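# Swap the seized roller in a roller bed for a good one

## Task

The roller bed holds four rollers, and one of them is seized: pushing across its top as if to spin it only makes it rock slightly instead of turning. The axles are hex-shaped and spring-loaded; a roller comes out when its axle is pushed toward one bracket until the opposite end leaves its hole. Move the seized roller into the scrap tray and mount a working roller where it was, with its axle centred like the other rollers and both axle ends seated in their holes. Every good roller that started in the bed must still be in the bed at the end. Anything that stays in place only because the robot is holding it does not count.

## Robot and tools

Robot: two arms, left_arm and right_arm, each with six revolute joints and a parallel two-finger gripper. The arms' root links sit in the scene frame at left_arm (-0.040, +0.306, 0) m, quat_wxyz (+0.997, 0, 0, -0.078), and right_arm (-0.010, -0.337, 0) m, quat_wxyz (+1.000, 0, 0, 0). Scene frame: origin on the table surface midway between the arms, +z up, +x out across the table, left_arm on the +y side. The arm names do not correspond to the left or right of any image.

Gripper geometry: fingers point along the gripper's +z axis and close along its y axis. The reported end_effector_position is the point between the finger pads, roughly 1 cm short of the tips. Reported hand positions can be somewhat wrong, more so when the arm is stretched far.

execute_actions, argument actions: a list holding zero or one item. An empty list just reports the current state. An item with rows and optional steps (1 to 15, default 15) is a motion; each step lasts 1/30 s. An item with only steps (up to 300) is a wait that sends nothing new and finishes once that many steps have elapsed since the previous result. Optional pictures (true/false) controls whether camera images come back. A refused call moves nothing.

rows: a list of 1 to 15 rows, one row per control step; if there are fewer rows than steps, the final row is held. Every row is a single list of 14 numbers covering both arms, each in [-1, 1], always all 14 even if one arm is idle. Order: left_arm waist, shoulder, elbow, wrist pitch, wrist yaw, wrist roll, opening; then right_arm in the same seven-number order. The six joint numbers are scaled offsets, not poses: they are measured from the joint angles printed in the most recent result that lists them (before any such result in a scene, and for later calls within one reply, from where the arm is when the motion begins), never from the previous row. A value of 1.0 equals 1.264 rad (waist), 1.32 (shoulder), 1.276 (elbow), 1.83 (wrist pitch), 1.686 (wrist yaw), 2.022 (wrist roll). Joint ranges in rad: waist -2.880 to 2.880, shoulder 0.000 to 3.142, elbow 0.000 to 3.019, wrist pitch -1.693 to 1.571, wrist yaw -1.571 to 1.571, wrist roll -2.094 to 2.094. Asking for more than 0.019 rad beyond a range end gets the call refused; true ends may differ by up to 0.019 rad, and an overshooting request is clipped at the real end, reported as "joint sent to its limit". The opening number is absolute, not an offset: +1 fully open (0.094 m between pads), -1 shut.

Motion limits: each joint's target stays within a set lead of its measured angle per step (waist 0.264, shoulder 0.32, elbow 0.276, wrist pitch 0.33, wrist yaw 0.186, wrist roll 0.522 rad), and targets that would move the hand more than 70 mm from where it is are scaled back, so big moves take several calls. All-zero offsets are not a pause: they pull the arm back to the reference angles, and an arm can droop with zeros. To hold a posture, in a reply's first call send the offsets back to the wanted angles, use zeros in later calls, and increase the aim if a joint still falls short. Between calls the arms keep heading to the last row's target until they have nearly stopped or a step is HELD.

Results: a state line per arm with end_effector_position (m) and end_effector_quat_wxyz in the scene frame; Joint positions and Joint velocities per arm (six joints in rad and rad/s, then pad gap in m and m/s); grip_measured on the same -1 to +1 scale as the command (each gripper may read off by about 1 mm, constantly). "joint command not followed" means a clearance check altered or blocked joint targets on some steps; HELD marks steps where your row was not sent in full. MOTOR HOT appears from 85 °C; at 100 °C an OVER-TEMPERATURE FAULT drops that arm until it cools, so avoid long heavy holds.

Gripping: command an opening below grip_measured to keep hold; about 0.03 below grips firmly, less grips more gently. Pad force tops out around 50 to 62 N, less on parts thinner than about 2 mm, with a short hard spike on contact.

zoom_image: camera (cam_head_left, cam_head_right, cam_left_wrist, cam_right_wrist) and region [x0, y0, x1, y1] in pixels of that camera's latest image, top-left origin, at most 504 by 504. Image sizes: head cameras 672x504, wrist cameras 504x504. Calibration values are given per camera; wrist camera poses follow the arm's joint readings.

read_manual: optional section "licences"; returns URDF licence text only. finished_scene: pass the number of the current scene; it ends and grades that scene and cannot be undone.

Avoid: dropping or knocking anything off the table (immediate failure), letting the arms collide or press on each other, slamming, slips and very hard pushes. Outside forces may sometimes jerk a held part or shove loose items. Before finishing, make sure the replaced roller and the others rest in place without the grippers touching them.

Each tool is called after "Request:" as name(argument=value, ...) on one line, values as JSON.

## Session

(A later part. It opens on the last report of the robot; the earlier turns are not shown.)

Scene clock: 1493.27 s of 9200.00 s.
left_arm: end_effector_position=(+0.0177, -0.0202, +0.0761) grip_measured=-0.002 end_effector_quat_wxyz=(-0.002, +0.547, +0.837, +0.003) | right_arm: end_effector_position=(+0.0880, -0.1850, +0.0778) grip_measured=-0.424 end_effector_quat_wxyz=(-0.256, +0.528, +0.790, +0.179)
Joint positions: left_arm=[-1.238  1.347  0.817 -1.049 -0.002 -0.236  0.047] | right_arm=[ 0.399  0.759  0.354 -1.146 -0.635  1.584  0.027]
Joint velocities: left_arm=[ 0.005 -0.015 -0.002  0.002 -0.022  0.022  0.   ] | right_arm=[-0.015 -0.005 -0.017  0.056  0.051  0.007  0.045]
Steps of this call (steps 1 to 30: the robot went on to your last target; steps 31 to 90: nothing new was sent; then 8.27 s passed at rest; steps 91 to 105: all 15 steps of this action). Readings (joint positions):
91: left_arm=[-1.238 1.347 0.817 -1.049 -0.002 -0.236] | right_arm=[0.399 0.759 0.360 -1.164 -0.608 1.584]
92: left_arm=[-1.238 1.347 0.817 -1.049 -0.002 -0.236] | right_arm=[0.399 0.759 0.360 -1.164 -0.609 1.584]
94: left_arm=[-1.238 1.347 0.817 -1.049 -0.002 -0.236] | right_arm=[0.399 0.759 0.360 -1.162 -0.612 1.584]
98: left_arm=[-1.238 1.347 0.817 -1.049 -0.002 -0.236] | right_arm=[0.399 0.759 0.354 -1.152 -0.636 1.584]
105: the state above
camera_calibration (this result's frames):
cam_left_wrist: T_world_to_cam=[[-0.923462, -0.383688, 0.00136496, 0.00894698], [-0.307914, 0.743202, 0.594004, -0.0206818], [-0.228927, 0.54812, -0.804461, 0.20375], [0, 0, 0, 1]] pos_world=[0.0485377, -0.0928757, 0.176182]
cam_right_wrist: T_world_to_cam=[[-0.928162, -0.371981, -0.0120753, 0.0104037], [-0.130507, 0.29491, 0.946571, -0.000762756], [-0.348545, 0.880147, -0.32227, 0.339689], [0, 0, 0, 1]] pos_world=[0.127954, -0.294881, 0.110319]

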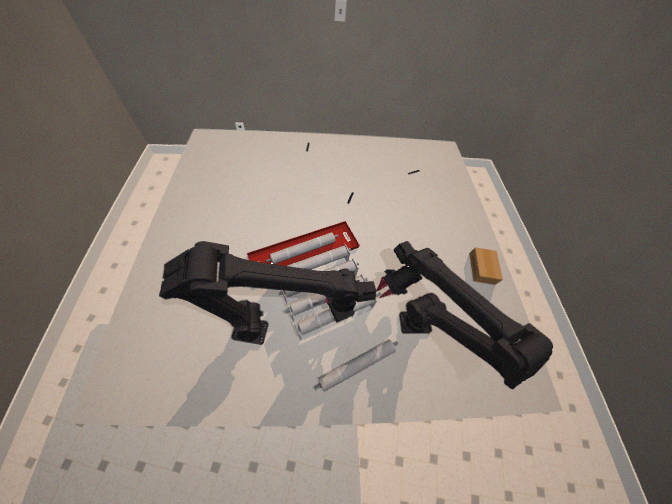

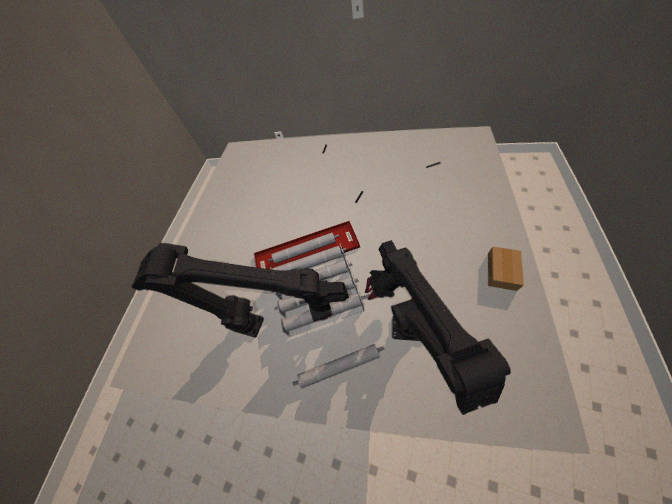

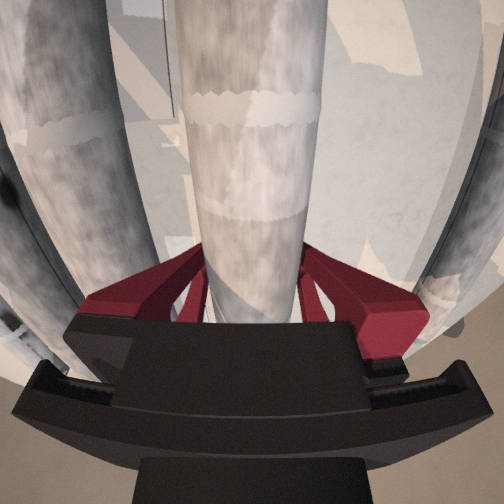

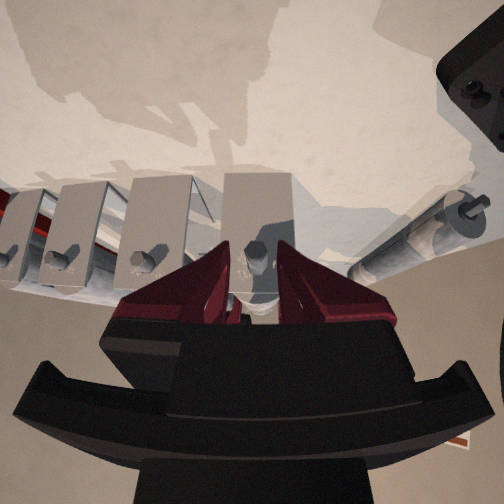

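Request:
execute_actions(actions=[{"rows":[[0,-0.006,0.04,0.006,0,0,-0.1,0,0,0.015,0,0,0,-0.2],[0,-0.006,0.04,0.006,0,0,-0.1,0,0,0.015,0,0,0,-0.2],[0,-0.004,0.04,0.006,0,0,-0.1,0,0,0.015,0,0,0,-0.2],[0,-0.004,0.04,0.006,0,0,-0.1,0,0,0.015,0,0,0,-0.2],[0,-0.002,0.04,0.006,0,0,-0.1,0,0,0.015,0,0,0,-0.2],[0,-0.002,0.04,0.006,0,0,-0.1,0,0,0.015,0,0,0,-0.2],[0,0,0.04,0.006,0,0,-0.1,0,0,0.015,0,0,0,-0.2]],"steps":15}])

Scene clock: 1509.77 s of 9200.00 s.
left_arm: end_effector_position=(+0.0177, -0.0202, +0.0759) grip_measured=-0.002 end_effector_quat_wxyz=(-0.002, +0.547, +0.837, +0.003) | right_arm: end_effector_position=(+0.0886, -0.1847, +0.0778) grip_measured=-0.202 end_effector_quat_wxyz=(-0.255, +0.527, +0.790, +0.180)
Joint positions: left_arm=[-1.238  1.348  0.817 -1.049 -0.002 -0.236  0.047] | right_arm=[ 0.399  0.759  0.354 -1.143 -0.635  1.584  0.037]
Joint velocities: left_arm=[ 0.005  0.005  0.007 -0.007 -0.037  0.007  0.   ] | right_arm=[-0.015 -0.015 -0.012 -0.012 -0.007  0.095  0.   ]
Steps of this call (steps 1 to 15: the robot went on to your last target; steps 16 to 90: nothing new was sent; then 13.00 s passed at rest; steps 91 to 105: all 15 steps of this action). Readings (joint positions):
91: left_arm=[-1.238 1.347 0.817 -1.049 -0.002 -0.236] | right_arm=[0.399 0.759 0.354 -1.143 -0.635 1.584]
92: left_arm=[-1.238 1.347 0.817 -1.049 -0.002 -0.236] | right_arm=[0.399 0.759 0.354 -1.143 -0.635 1.584]
94: left_arm=[-1.238 1.347 0.817 -1.049 -0.002 -0.236] | right_arm=[0.399 0.759 0.354 -1.143 -0.635 1.584]
98: left_arm=[-1.238 1.348 0.817 -1.049 -0.002 -0.236] | right_arm=[0.399 0.759 0.354 -1.143 -0.635 1.584]
105: the state above
camera_calibration (this result's frames):
cam_left_wrist: T_world_to_cam=[[-0.923462, -0.383689, 0.00120024, 0.00896876], [-0.307834, 0.742755, 0.594603, -0.02063], [-0.229034, 0.548724, -0.804018, 0.203516], [0, 0, 0, 1]] pos_world=[0.0485438, -0.0929098, 0.175887]
cam_right_wrist: T_world_to_cam=[[-0.928123, -0.371965, -0.0151263, 0.0112887], [-0.133168, 0.293787, 0.946549, -0.000742074], [-0.347639, 0.880529, -0.322205, 0.339665], [0, 0, 0, 1]] pos_world=[0.128459, -0.294668, 0.110315]

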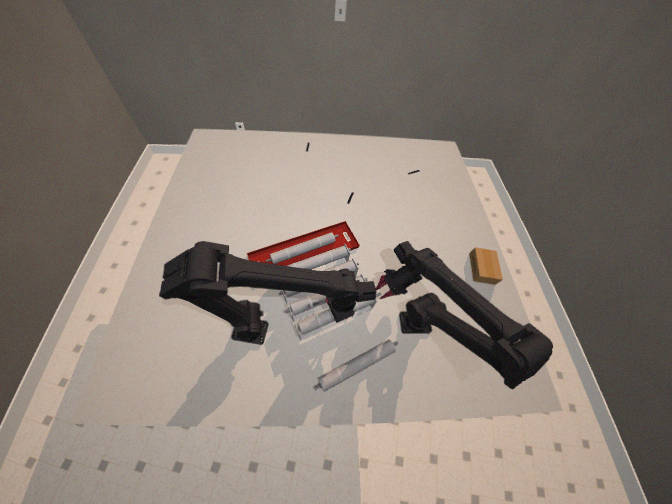

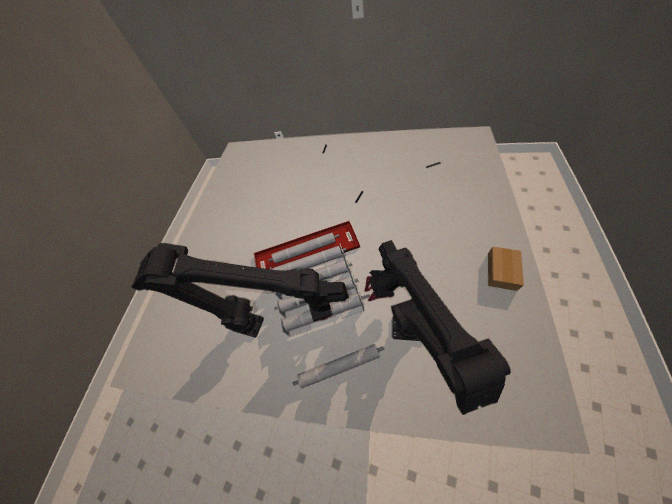

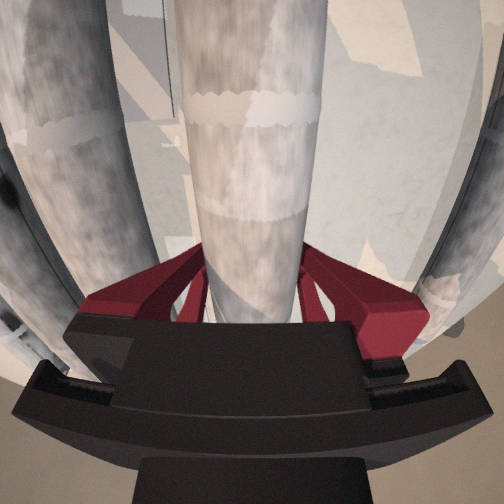

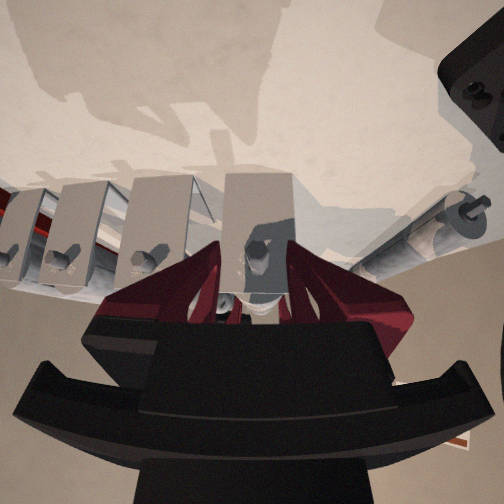

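Request:
execute_actions(actions=[{"rows":[[0,-0.01,0.02,0.012,0,0,-0.1,0,0,0.015,0,0,0,-0.2],[0,-0.01,0.017,0.012,0,0,-0.1,0,0,0.015,0,0,0,-0.2],[0,-0.01,0.014,0.013,0,0,-0.1,0,0,0.015,0,0,0,-0.2],[0,-0.01,0.012,0.013,0,0,-0.1,0,0,0.015,0,0,0,-0.2],[0,-0.01,0.01,0.014,0,0,-0.1,0,0,0.015,0,0,0,-0.2],[0,-0.01,0.008,0.014,0,0,-0.1,0,0,0.015,0,0,0,-0.2],[0,-0.01,0.006,0.015,0,0,-0.1,0,0,0.015,0,0,0,-0.2],[0,-0.01,0.004,0.015,0,0,-0.1,0,0,0.015,0,0,0,-0.2]],"steps":15}])

Scene clock: 1518.37 s of 9200.00 s.
left_arm: end_effector_position=(+0.0176, -0.0197, +0.0737) grip_measured=-0.002 end_effector_quat_wxyz=(-0.001, +0.547, +0.837, +0.002) | right_arm: end_effector_position=(+0.0886, -0.1847, +0.0778) grip_measured=-0.202 end_effector_quat_wxyz=(-0.255, +0.527, +0.790, +0.180)
Joint positions: left_arm=[-1.238  1.348  0.811 -1.039 -0.002 -0.236  0.047] | right_arm=[ 0.399  0.759  0.354 -1.143 -0.635  1.584  0.037]
Joint velocities: left_arm=[-0.005 -0.015 -0.007  0.002 -0.037  0.051 -0.   ] | right_arm=[-0.005 -0.005  0.017 -0.007  0.066  0.037 -0.001]
Steps of this call (steps 1 to 15: the robot went on to your last target; steps 16 to 90: nothing new was sent; then 5.10 s passed at rest; steps 91 to 105: all 15 steps of this action). Readings (joint positions):
91: left_arm=[-1.238 1.348 0.817 -1.049 -0.002 -0.236] | right_arm=[0.399 0.759 0.354 -1.143 -0.635 1.584]
92: left_arm=[-1.238 1.348 0.817 -1.049 -0.002 -0.236] | right_arm=[0.399 0.759 0.354 -1.143 -0.635 1.584]
94: left_arm=[-1.238 1.348 0.816 -1.048 -0.002 -0.236] | right_arm=[0.399 0.759 0.354 -1.143 -0.635 1.584]
98: left_arm=[-1.238 1.348 0.814 -1.044 -0.002 -0.236] | right_arm=[0.399 0.759 0.354 -1.143 -0.635 1.584]
105: the state above
camera_calibration (this result's frames):
cam_left_wrist: T_world_to_cam=[[-0.923462, -0.383684, 0.00185913, 0.00903279], [-0.308152, 0.744538, 0.592204, -0.0195406], [-0.228604, 0.546305, -0.805786, 0.201576], [0, 0, 0, 1]] pos_world=[0.048401, -0.0921077, 0.173983]
cam_right_wrist: T_world_to_cam=[[-0.928123, -0.371965, -0.0151263, 0.0112887], [-0.133168, 0.293787, 0.946549, -0.000742074], [-0.347639, 0.880529, -0.322205, 0.339665], [0, 0, 0, 1]] pos_world=[0.128459, -0.294668, 0.110315]

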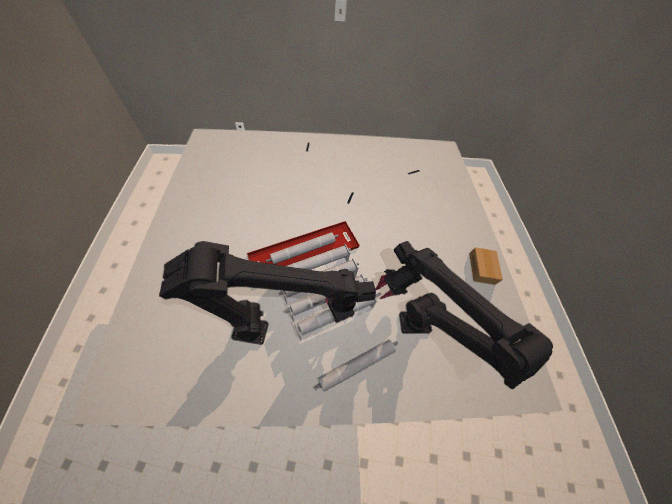

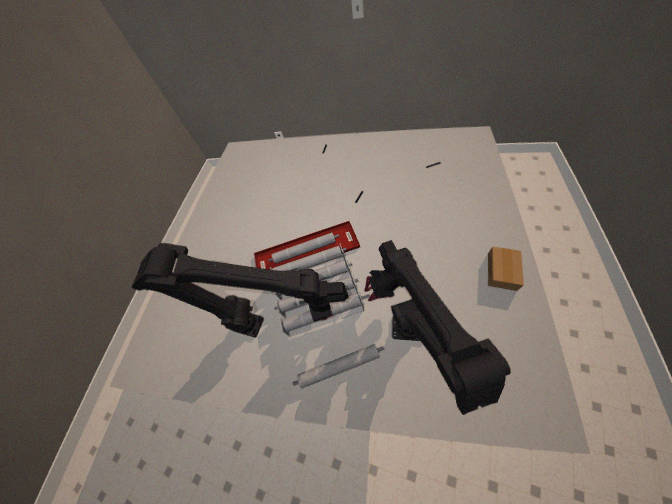

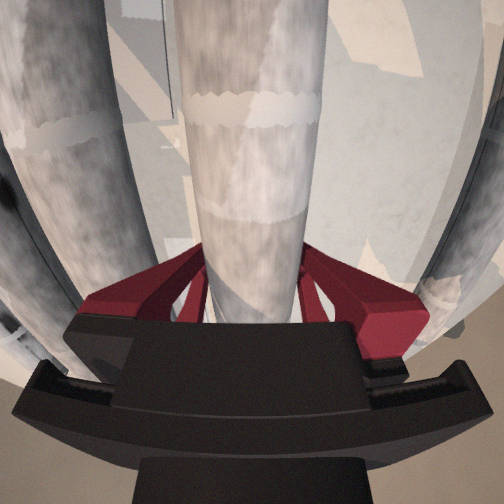

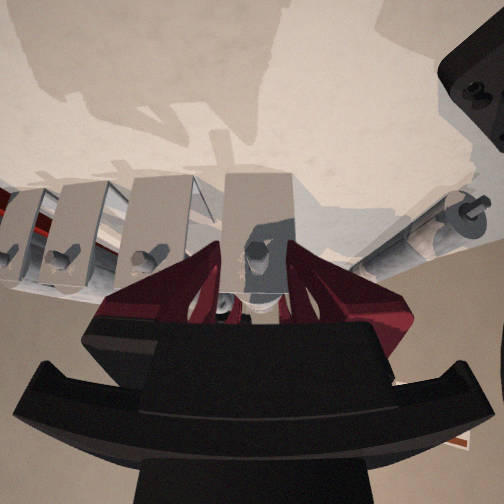

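Request:
zoom_image(camera="cam_head_left", region=[278,296,318,344])

Request:
zoom_image(camera="cam_head_right", region=[265,290,310,340])

Region (278, 296, 318, 344) of cam_head_left's 672x504 image, scaled by 10.500, with more detail than that image has.

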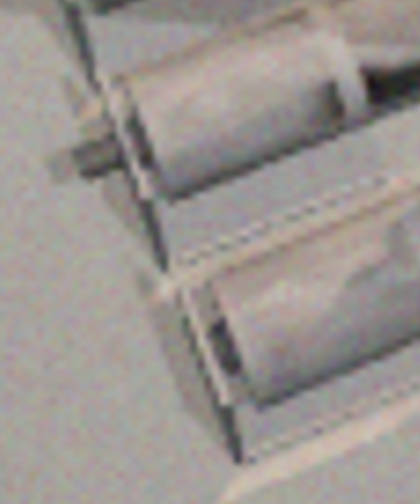

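Region (265, 290, 310, 340) of cam_head_right's 672x504 image, scaled by 10.080, with more detail than that image has; it fills the left 454 columns of this view, and the rest is white.

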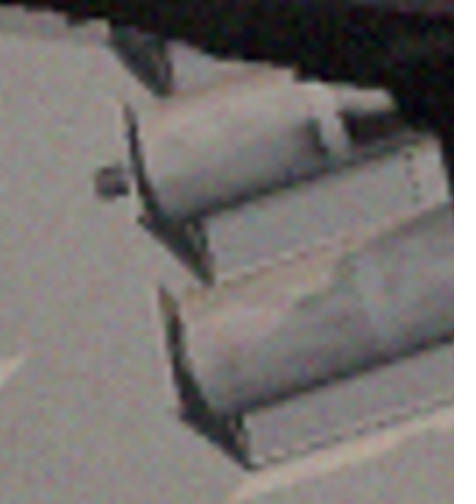

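Request:
execute_actions(actions=[{"rows":[[-0.008,-0.015,0.025,0,0,-0.012,-0.1,0,0,0.015,0,0,0,-0.2],[-0.009,-0.015,0.025,0,0,-0.014,-0.1,0,0,0.015,0,0,0,-0.2],[-0.01,-0.015,0.025,0,0,-0.016,-0.1,0,0,0.015,0,0,0,-0.2],[-0.011,-0.015,0.025,0,0,-0.018,-0.1,0,0,0.015,0,0,0,-0.2],[-0.012,-0.015,0.025,0,0,-0.02,-0.1,0,0,0.015,0,0,0,-0.2],[-0.013,-0.015,0.025,0,0,-0.022,-0.1,0,0,0.015,0,0,0,-0.2],[-0.014,-0.015,0.025,0,0,-0.024,-0.1,0,0,0.015,0,0,0,-0.2]],"steps":15}])

Scene clock: 1534.80 s of 9200.00 s.
left_arm: end_effector_position=(+0.0172, -0.0198, +0.0737) grip_measured=-0.002 end_effector_quat_wxyz=(+0.001, +0.546, +0.838, +0.004) | right_arm: end_effector_position=(+0.0886, -0.1847, +0.0778) grip_measured=-0.202 end_effector_quat_wxyz=(-0.255, +0.527, +0.790, +0.180)
Joint positions: left_arm=[-1.242  1.348  0.811 -1.039 -0.007 -0.243  0.047] | right_arm=[ 0.399  0.759  0.354 -1.143 -0.635  1.584  0.037]
Joint velocities: left_arm=[ 0.005 -0.005 -0.017  0.007 -0.037 -0.007 -0.   ] | right_arm=[-0.015  0.005  0.007 -0.002 -0.007  0.007  0.001]
Steps of this call (steps 1 to 15: the robot went on to your last target; steps 16 to 90: nothing new was sent; then 12.93 s passed at rest; steps 91 to 105: all 15 steps of this action). Readings (joint positions):
91: left_arm=[-1.238 1.348 0.811 -1.039 -0.002 -0.237] | right_arm=[0.399 0.759 0.354 -1.143 -0.635 1.584]
92: left_arm=[-1.238 1.348 0.811 -1.039 -0.002 -0.237] | right_arm=[0.399 0.759 0.354 -1.143 -0.635 1.584]
94: left_arm=[-1.239 1.348 0.811 -1.039 -0.002 -0.238] | right_arm=[0.399 0.759 0.354 -1.143 -0.635 1.584]
98: left_arm=[-1.242 1.348 0.811 -1.039 -0.006 -0.242] | right_arm=[0.399 0.759 0.354 -1.143 -0.635 1.584]
105: the state above
camera_calibration (this result's frames):
cam_left_wrist: T_world_to_cam=[[-0.922293, -0.386476, -0.003378, 0.00900608], [-0.313537, 0.743064, 0.591228, -0.0194668], [-0.225985, 0.546345, -0.806497, 0.201543], [0, 0, 0, 1]] pos_world=[0.0477485, -0.0921664, 0.174084]
cam_right_wrist: T_world_to_cam=[[-0.928123, -0.371965, -0.0151263, 0.0112887], [-0.133168, 0.293787, 0.946549, -0.000742074], [-0.347639, 0.880529, -0.322205, 0.339665], [0, 0, 0, 1]] pos_world=[0.128459, -0.294668, 0.110315]

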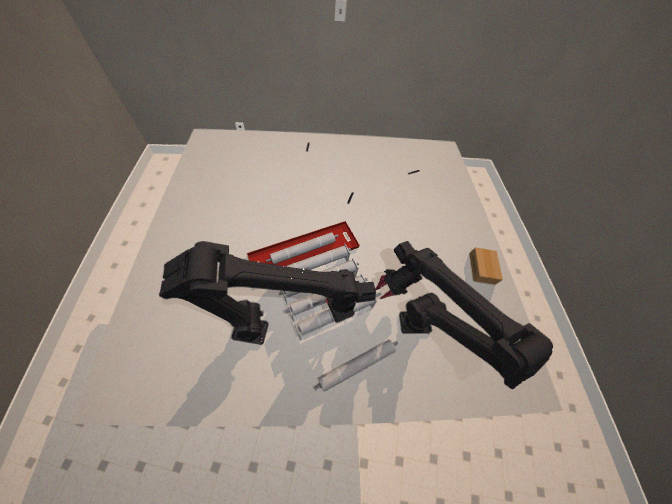

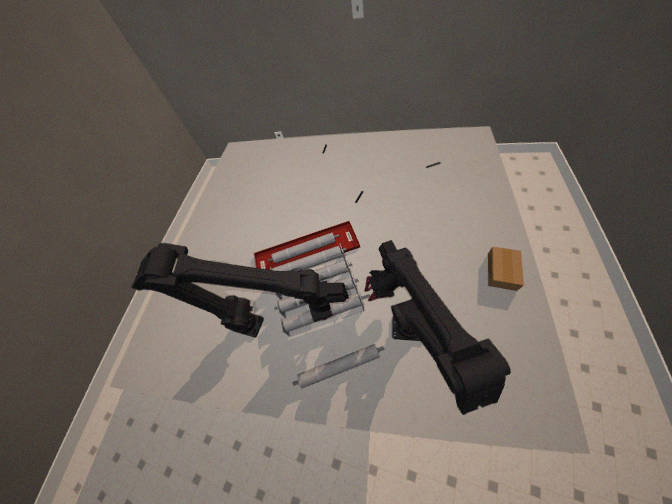

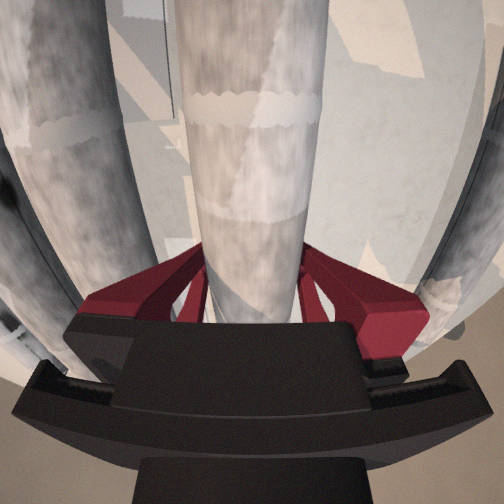

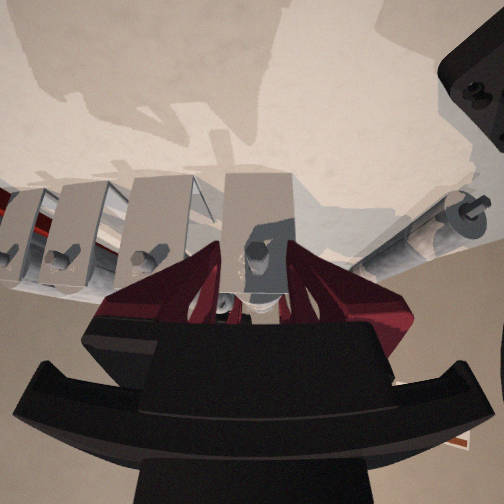

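Request:
execute_actions(actions=[{"rows":[[-0.008,-0.03,0.045,0,0.01,-0.02,-0.1,0,0,0.015,0,0,0,-0.2],[-0.008,-0.033,0.045,0,0.01,-0.022,-0.1,0,0,0.015,0,0,0,-0.2],[-0.008,-0.036,0.045,0,0.01,-0.024,-0.1,0,0,0.015,0,0,0,-0.2],[-0.008,-0.038,0.045,0,0.01,-0.026,-0.1,0,0,0.015,0,0,0,-0.2],[-0.008,-0.04,0.045,0,0.01,-0.028,-0.1,0,0,0.015,0,0,0,-0.2]],"steps":15}])

Request:
zoom_image(camera="cam_head_left", region=[278,296,318,344])

Scene clock: 1542.50 s of 9200.00 s.
left_arm: end_effector_position=(+0.0172, -0.0200, +0.0742) grip_measured=-0.002 end_effector_quat_wxyz=(+0.001, +0.546, +0.838, +0.003) | right_arm: end_effector_position=(+0.0886, -0.1847, +0.0778) grip_measured=-0.202 end_effector_quat_wxyz=(-0.255, +0.527, +0.790, +0.180)
Joint positions: left_arm=[-1.242  1.346  0.811 -1.039 -0.007 -0.244  0.047] | right_arm=[ 0.399  0.759  0.354 -1.143 -0.635  1.584  0.037]
Joint velocities: left_arm=[-0.015 -0.005 -0.002 -0.007 -0.051 -0.022  0.001] | right_arm=[ 0.005 -0.015  0.012 -0.007 -0.007  0.007  0.   ]
Steps of this call (steps 1 to 15: the robot went on to your last target; steps 16 to 90: nothing new was sent; then 4.20 s passed at rest; steps 91 to 105: all 15 steps of this action). Readings (joint positions):
91: left_arm=[-1.242 1.347 0.811 -1.039 -0.007 -0.243] | right_arm=[0.399 0.759 0.354 -1.143 -0.635 1.584]
92: left_arm=[-1.242 1.347 0.811 -1.039 -0.007 -0.243] | right_arm=[0.399 0.759 0.354 -1.143 -0.635 1.584]
94: left_arm=[-1.242 1.346 0.811 -1.039 -0.007 -0.244] | right_arm=[0.399 0.759 0.354 -1.143 -0.635 1.584]
98: left_arm=[-1.242 1.346 0.811 -1.039 -0.007 -0.244] | right_arm=[0.399 0.759 0.354 -1.143 -0.635 1.584]
105: the state above
camera_calibration (this result's frames):
cam_left_wrist: T_world_to_cam=[[-0.921702, -0.38789, -0.00258379, 0.00880635], [-0.314648, 0.743738, 0.589789, -0.0194764], [-0.226851, 0.544423, -0.807553, 0.202074], [0, 0, 0, 1]] pos_world=[0.0478293, -0.0921122, 0.174695]
cam_right_wrist: T_world_to_cam=[[-0.928123, -0.371965, -0.0151263, 0.0112887], [-0.133168, 0.293787, 0.946549, -0.000742074], [-0.347639, 0.880529, -0.322205, 0.339665], [0, 0, 0, 1]] pos_world=[0.128459, -0.294668, 0.110315]

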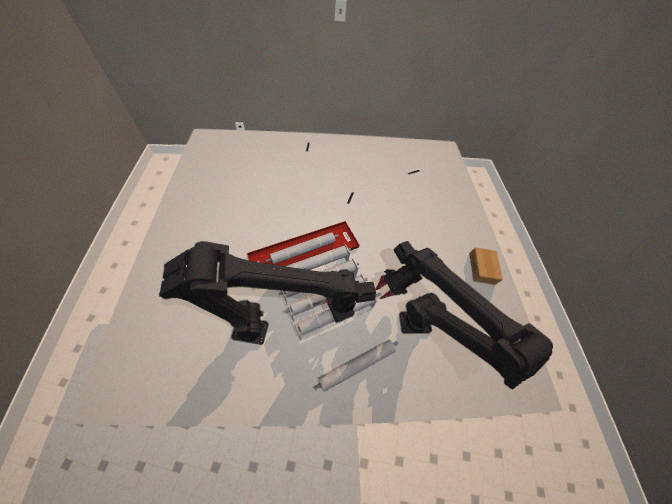

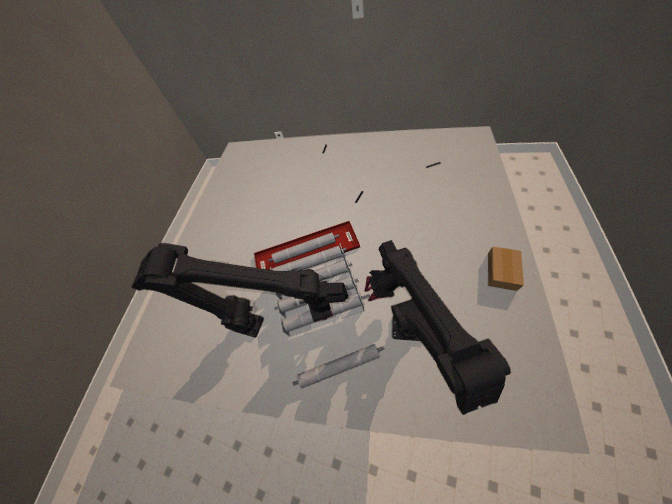

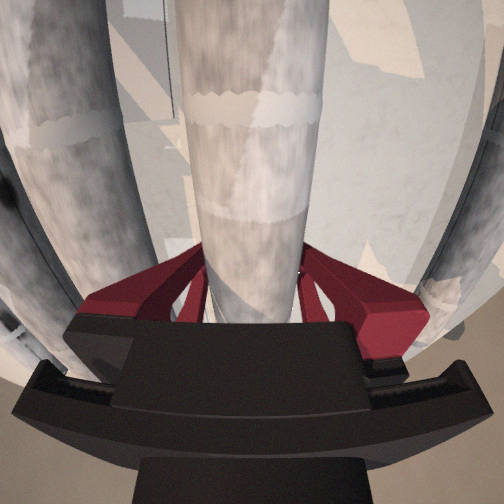

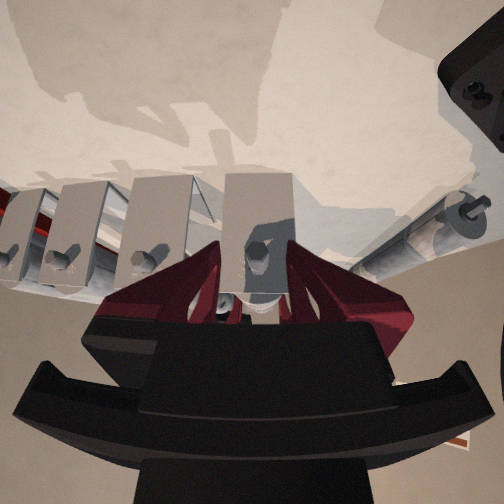

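Region (278, 296, 318, 344) of cam_head_left's 672x504 image, scaled by 10.500, with more detail than that image has.

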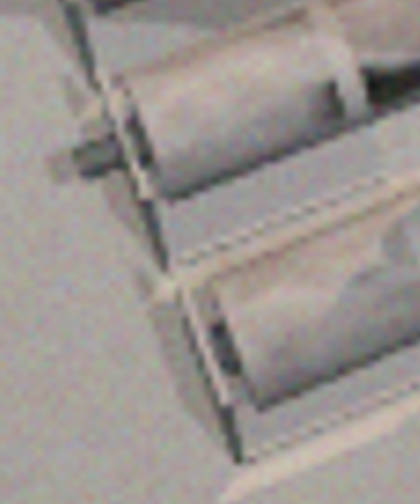

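Request:
execute_actions(actions=[])

Scene clock: 1557.73 s of 9200.00 s.
left_arm: end_effector_position=(+0.0172, -0.0200, +0.0742) grip_measured=-0.002 end_effector_quat_wxyz=(+0.001, +0.546, +0.838, +0.003) | right_arm: end_effector_position=(+0.0886, -0.1847, +0.0778) grip_measured=-0.202 end_effector_quat_wxyz=(-0.255, +0.527, +0.790, +0.180)
Joint positions: left_arm=[-1.242  1.346  0.811 -1.039 -0.007 -0.244  0.047] | right_arm=[ 0.399  0.759  0.354 -1.143 -0.635  1.584  0.037]
Joint velocities: left_arm=[-0.005 -0.015  0.002 -0.002  0.007 -0.066 -0.001] | right_arm=[-0.024 -0.015  0.007 -0.002 -0.007  0.022 -0.002]
Steps of this call (steps 1 to 15: the robot went on to your last target; steps 16 to 90: nothing new was sent; then 12.23 s passed at rest). Readings (joint positions):
1: left_arm=[-1.242 1.346 0.811 -1.039 -0.007 -0.244] | right_arm=[0.399 0.759 0.354 -1.143 -0.635 1.584]
2: left_arm=[-1.242 1.346 0.811 -1.039 -0.007 -0.244] | right_arm=[0.399 0.759 0.354 -1.143 -0.635 1.584]
4: left_arm=[-1.242 1.346 0.811 -1.039 -0.007 -0.244] | right_arm=[0.399 0.759 0.354 -1.143 -0.635 1.584]
8: left_arm=[-1.242 1.346 0.811 -1.039 -0.007 -0.244] | right_arm=[0.399 0.759 0.354 -1.143 -0.635 1.584]
90: the state above
All arms were judged still, so your last target was given up. Only a new action makes them travel on or press farther. Fingers that are still opening or closing keep moving.
camera_calibration (this result's frames):
cam_left_wrist: T_world_to_cam=[[-0.921702, -0.38789, -0.00258379, 0.00880635], [-0.314648, 0.743738, 0.589789, -0.0194764], [-0.226851, 0.544423, -0.807553, 0.202074], [0, 0, 0, 1]] pos_world=[0.0478293, -0.0921122, 0.174695]
cam_right_wrist: T_world_to_cam=[[-0.928123, -0.371965, -0.0151263, 0.0112887], [-0.133168, 0.293787, 0.946549, -0.000742074], [-0.347639, 0.880529, -0.322205, 0.339665], [0, 0, 0, 1]] pos_world=[0.128459, -0.294668, 0.110315]

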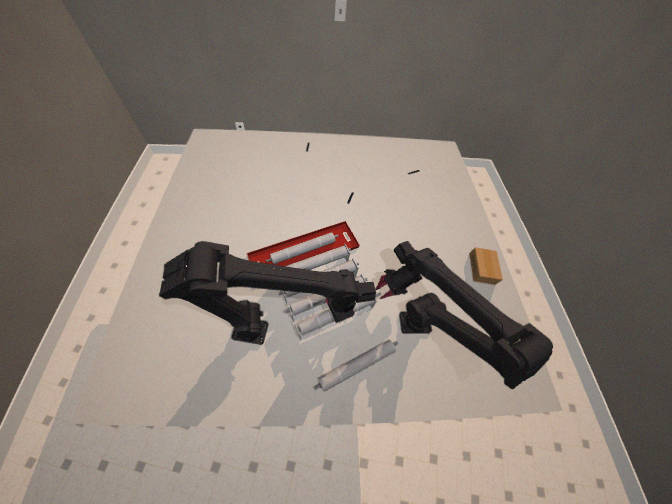

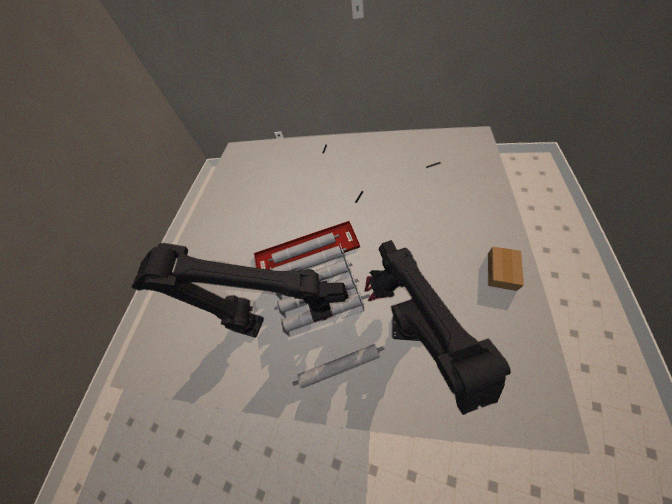

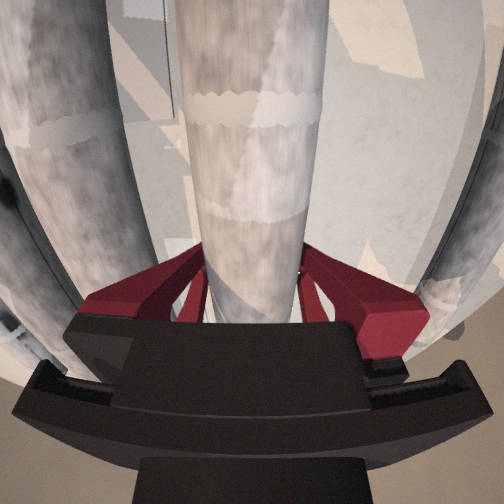

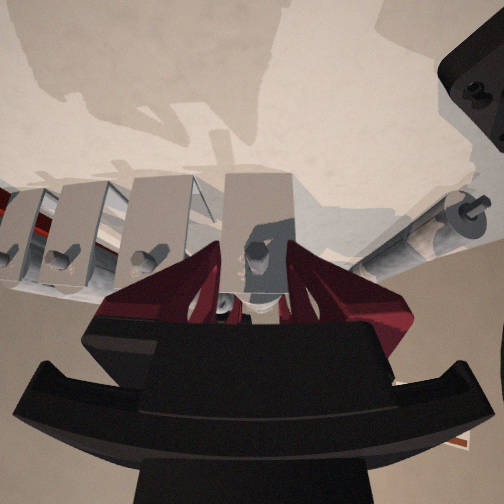

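Request:
zoom_image(camera="cam_head_left", region=[270, 280, 400, 350])

Request:
zoom_image(camera="cam_head_right", region=[260, 270, 390, 345])

Region (270, 280, 400, 350) of cam_head_left's 672x504 image, scaled by 3.877, with more detail than that image has; it fills the top 271 rows of this view, and the rest is white.

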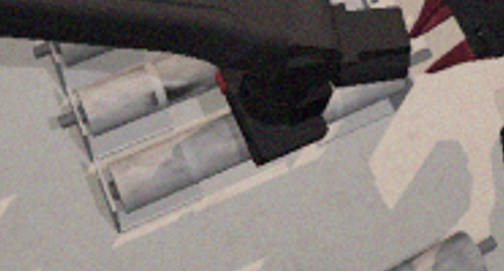

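Region (260, 270, 390, 345) of cam_head_right's 672x504 image, scaled by 3.877, with more detail than that image has; it fills the top 291 rows of this view, and the rest is white.

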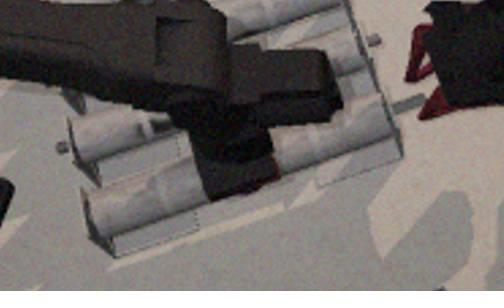

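Request:
execute_actions(actions=[{"rows":[[0.014,-0.035,0.04,0,0,0.02,-0.1,0,0,0.015,0,0,0,-0.2]],"steps":15}])

Request:
zoom_image(camera="cam_head_left", region=[270, 280, 400, 350])

Scene clock: 1566.77 s of 9200.00 s.
left_arm: end_effector_position=(+0.0177, -0.0199, +0.0742) grip_measured=-0.002 end_effector_quat_wxyz=(+0.000, +0.547, +0.837, +0.002) | right_arm: end_effector_position=(+0.0886, -0.1847, +0.0778) grip_measured=-0.202 end_effector_quat_wxyz=(-0.255, +0.527, +0.790, +0.180)
Joint positions: left_arm=[-1.238  1.346  0.811 -1.039 -0.003 -0.236  0.047] | right_arm=[ 0.399  0.759  0.354 -1.143 -0.635  1.584  0.037]
Joint velocities: left_arm=[-0.015 -0.015 -0.007 -0.002 -0.081  0.037 -0.   ] | right_arm=[-0.015 -0.034 -0.007  0.007 -0.022 -0.022 -0.001]
Steps of this call (steps 1 to 90: nothing new was sent; then 5.53 s passed at rest; steps 91 to 105: all 15 steps of this action). Readings (joint positions):
91: left_arm=[-1.241 1.346 0.811 -1.039 -0.007 -0.240] | right_arm=[0.399 0.759 0.354 -1.143 -0.635 1.584]
92: left_arm=[-1.240 1.346 0.811 -1.039 -0.005 -0.238] | right_arm=[0.399 0.759 0.354 -1.143 -0.635 1.584]
94: left_arm=[-1.238 1.346 0.811 -1.039 -0.003 -0.237] | right_arm=[0.399 0.759 0.354 -1.143 -0.635 1.584]
98: left_arm=[-1.238 1.346 0.811 -1.039 -0.003 -0.236] | right_arm=[0.399 0.759 0.354 -1.143 -0.635 1.584]
105: the state above
camera_calibration (this result's frames):
cam_left_wrist: T_world_to_cam=[[-0.923467, -0.383677, 0.000780166, 0.00920597], [-0.309234, 0.745493, 0.590436, -0.0194858], [-0.227118, 0.545007, -0.807084, 0.202123], [0, 0, 0, 1]] pos_world=[0.0483815, -0.0920997, 0.174628]
cam_right_wrist: T_world_to_cam=[[-0.928123, -0.371965, -0.0151263, 0.0112887], [-0.133168, 0.293787, 0.946549, -0.000742074], [-0.347639, 0.880529, -0.322205, 0.339665], [0, 0, 0, 1]] pos_world=[0.128459, -0.294668, 0.110315]

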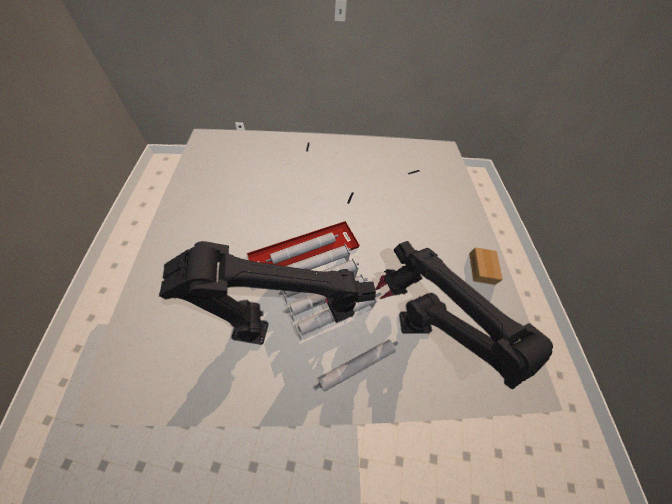

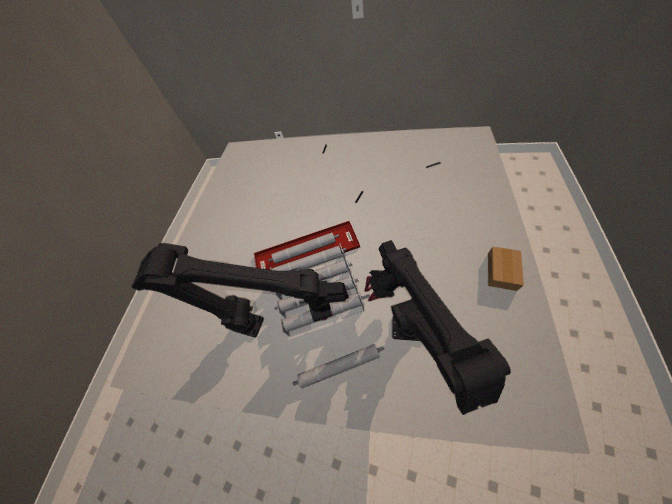

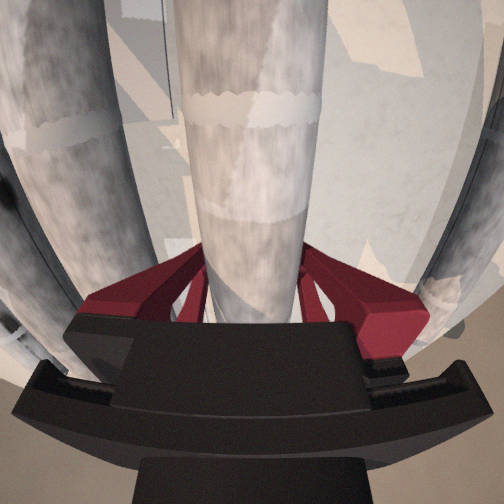

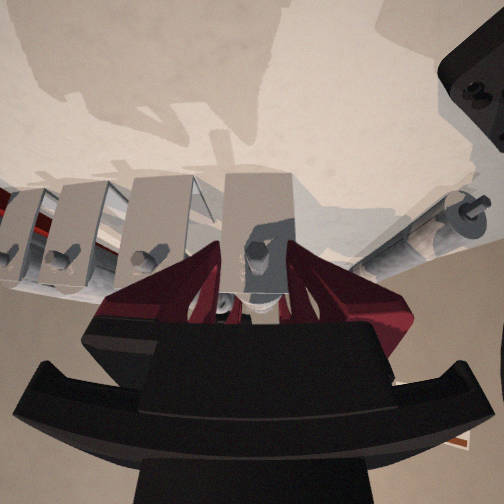

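Region (270, 280, 400, 350) of cam_head_left's 672x504 image, scaled by 3.877, with more detail than that image has; it fills the top 271 rows of this view, and the rest is white.

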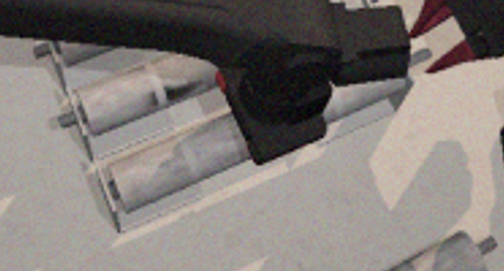

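Request:
execute_actions(actions=[{"rows":[[0.012,-0.05,0.04,0,-0.008,0.02,-0.1,0,0,0.015,0,0,0,-0.2]],"steps":15}])

Request:
zoom_image(camera="cam_head_left", region=[270, 290, 330, 345])

Scene clock: 1574.53 s of 9200.00 s.
left_arm: end_effector_position=(+0.0183, -0.0201, +0.0753) grip_measured=-0.002 end_effector_quat_wxyz=(+0.002, +0.549, +0.836, +0.001) | right_arm: end_effector_position=(+0.0886, -0.1847, +0.0778) grip_measured=-0.202 end_effector_quat_wxyz=(-0.255, +0.527, +0.790, +0.180)
Joint positions: left_arm=[-1.238  1.343  0.811 -1.038 -0.005 -0.231  0.047] | right_arm=[ 0.399  0.759  0.354 -1.143 -0.635  1.584  0.037]
Joint velocities: left_arm=[ 0.005  0.005 -0.017  0.002 -0.022  0.007 -0.   ] | right_arm=[ 0.005 -0.005 -0.022  0.012 -0.037 -0.022  0.   ]
Steps of this call (steps 1 to 15: the robot went on to your last target; steps 16 to 90: nothing new was sent; then 4.27 s passed at rest; steps 91 to 105: all 15 steps of this action). Readings (joint positions):
91: left_arm=[-1.238 1.345 0.811 -1.038 -0.004 -0.236] | right_arm=[0.399 0.759 0.354 -1.143 -0.635 1.584]
92: left_arm=[-1.238 1.344 0.811 -1.038 -0.005 -0.235] | right_arm=[0.399 0.759 0.354 -1.143 -0.635 1.584]
94: left_arm=[-1.238 1.343 0.811 -1.038 -0.005 -0.232] | right_arm=[0.399 0.759 0.354 -1.143 -0.635 1.584]
98: left_arm=[-1.238 1.343 0.811 -1.038 -0.005 -0.231] | right_arm=[0.399 0.759 0.354 -1.143 -0.635 1.584]
105: the state above
camera_calibration (this result's frames):
cam_left_wrist: T_world_to_cam=[[-0.925215, -0.379443, -0.000558522, 0.00984888], [-0.307566, 0.749089, 0.586744, -0.0194054], [-0.222218, 0.543037, -0.809772, 0.20334], [0, 0, 0, 1]] pos_world=[0.0483297, -0.0921477, 0.176051]
cam_right_wrist: T_world_to_cam=[[-0.928123, -0.371965, -0.0151263, 0.0112887], [-0.133168, 0.293787, 0.946549, -0.000742074], [-0.347639, 0.880529, -0.322205, 0.339665], [0, 0, 0, 1]] pos_world=[0.128459, -0.294668, 0.110315]

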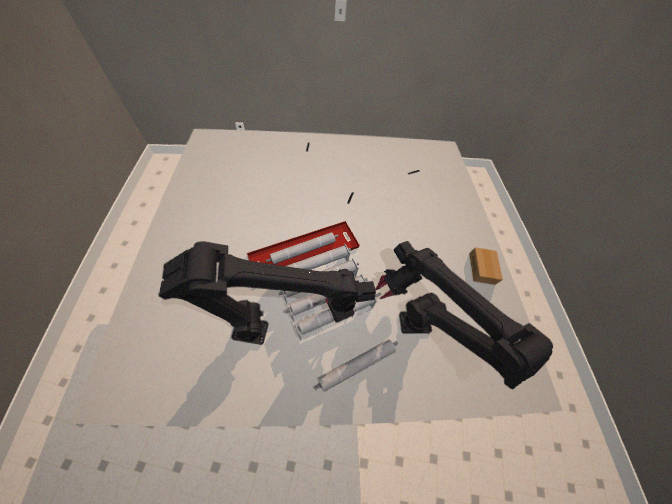

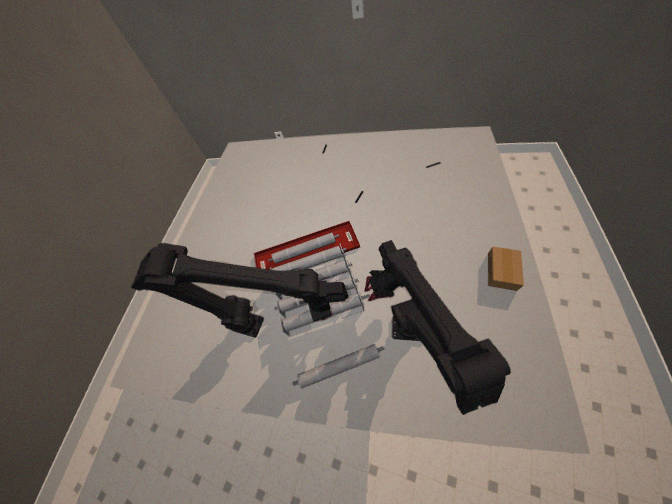

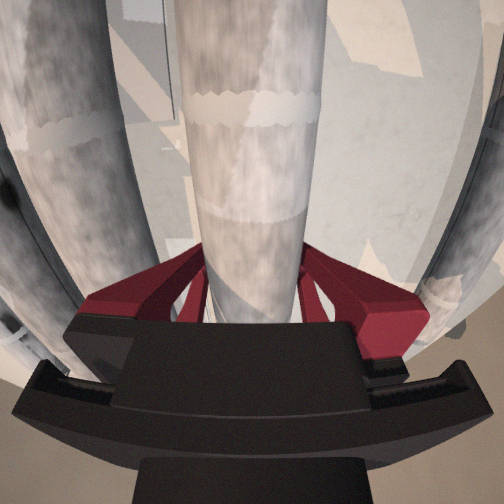

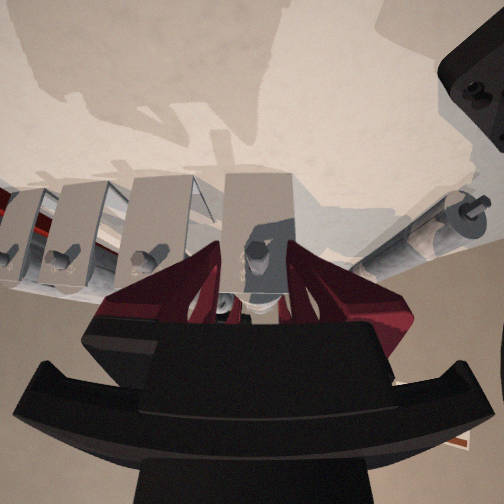

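Region (270, 290, 330, 345) of cam_head_left's 672x504 image, scaled by 8.400, with more detail than that image has; it fills the top 462 rows of this view, and the rest is white.

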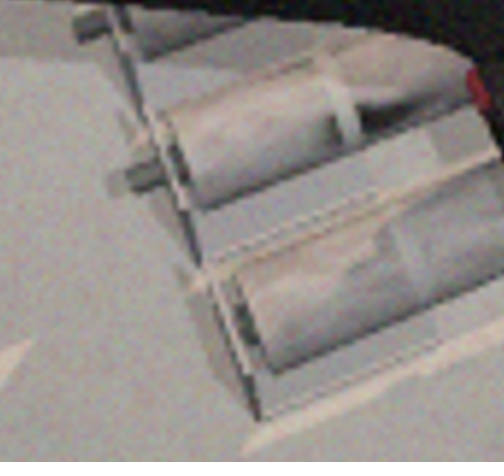

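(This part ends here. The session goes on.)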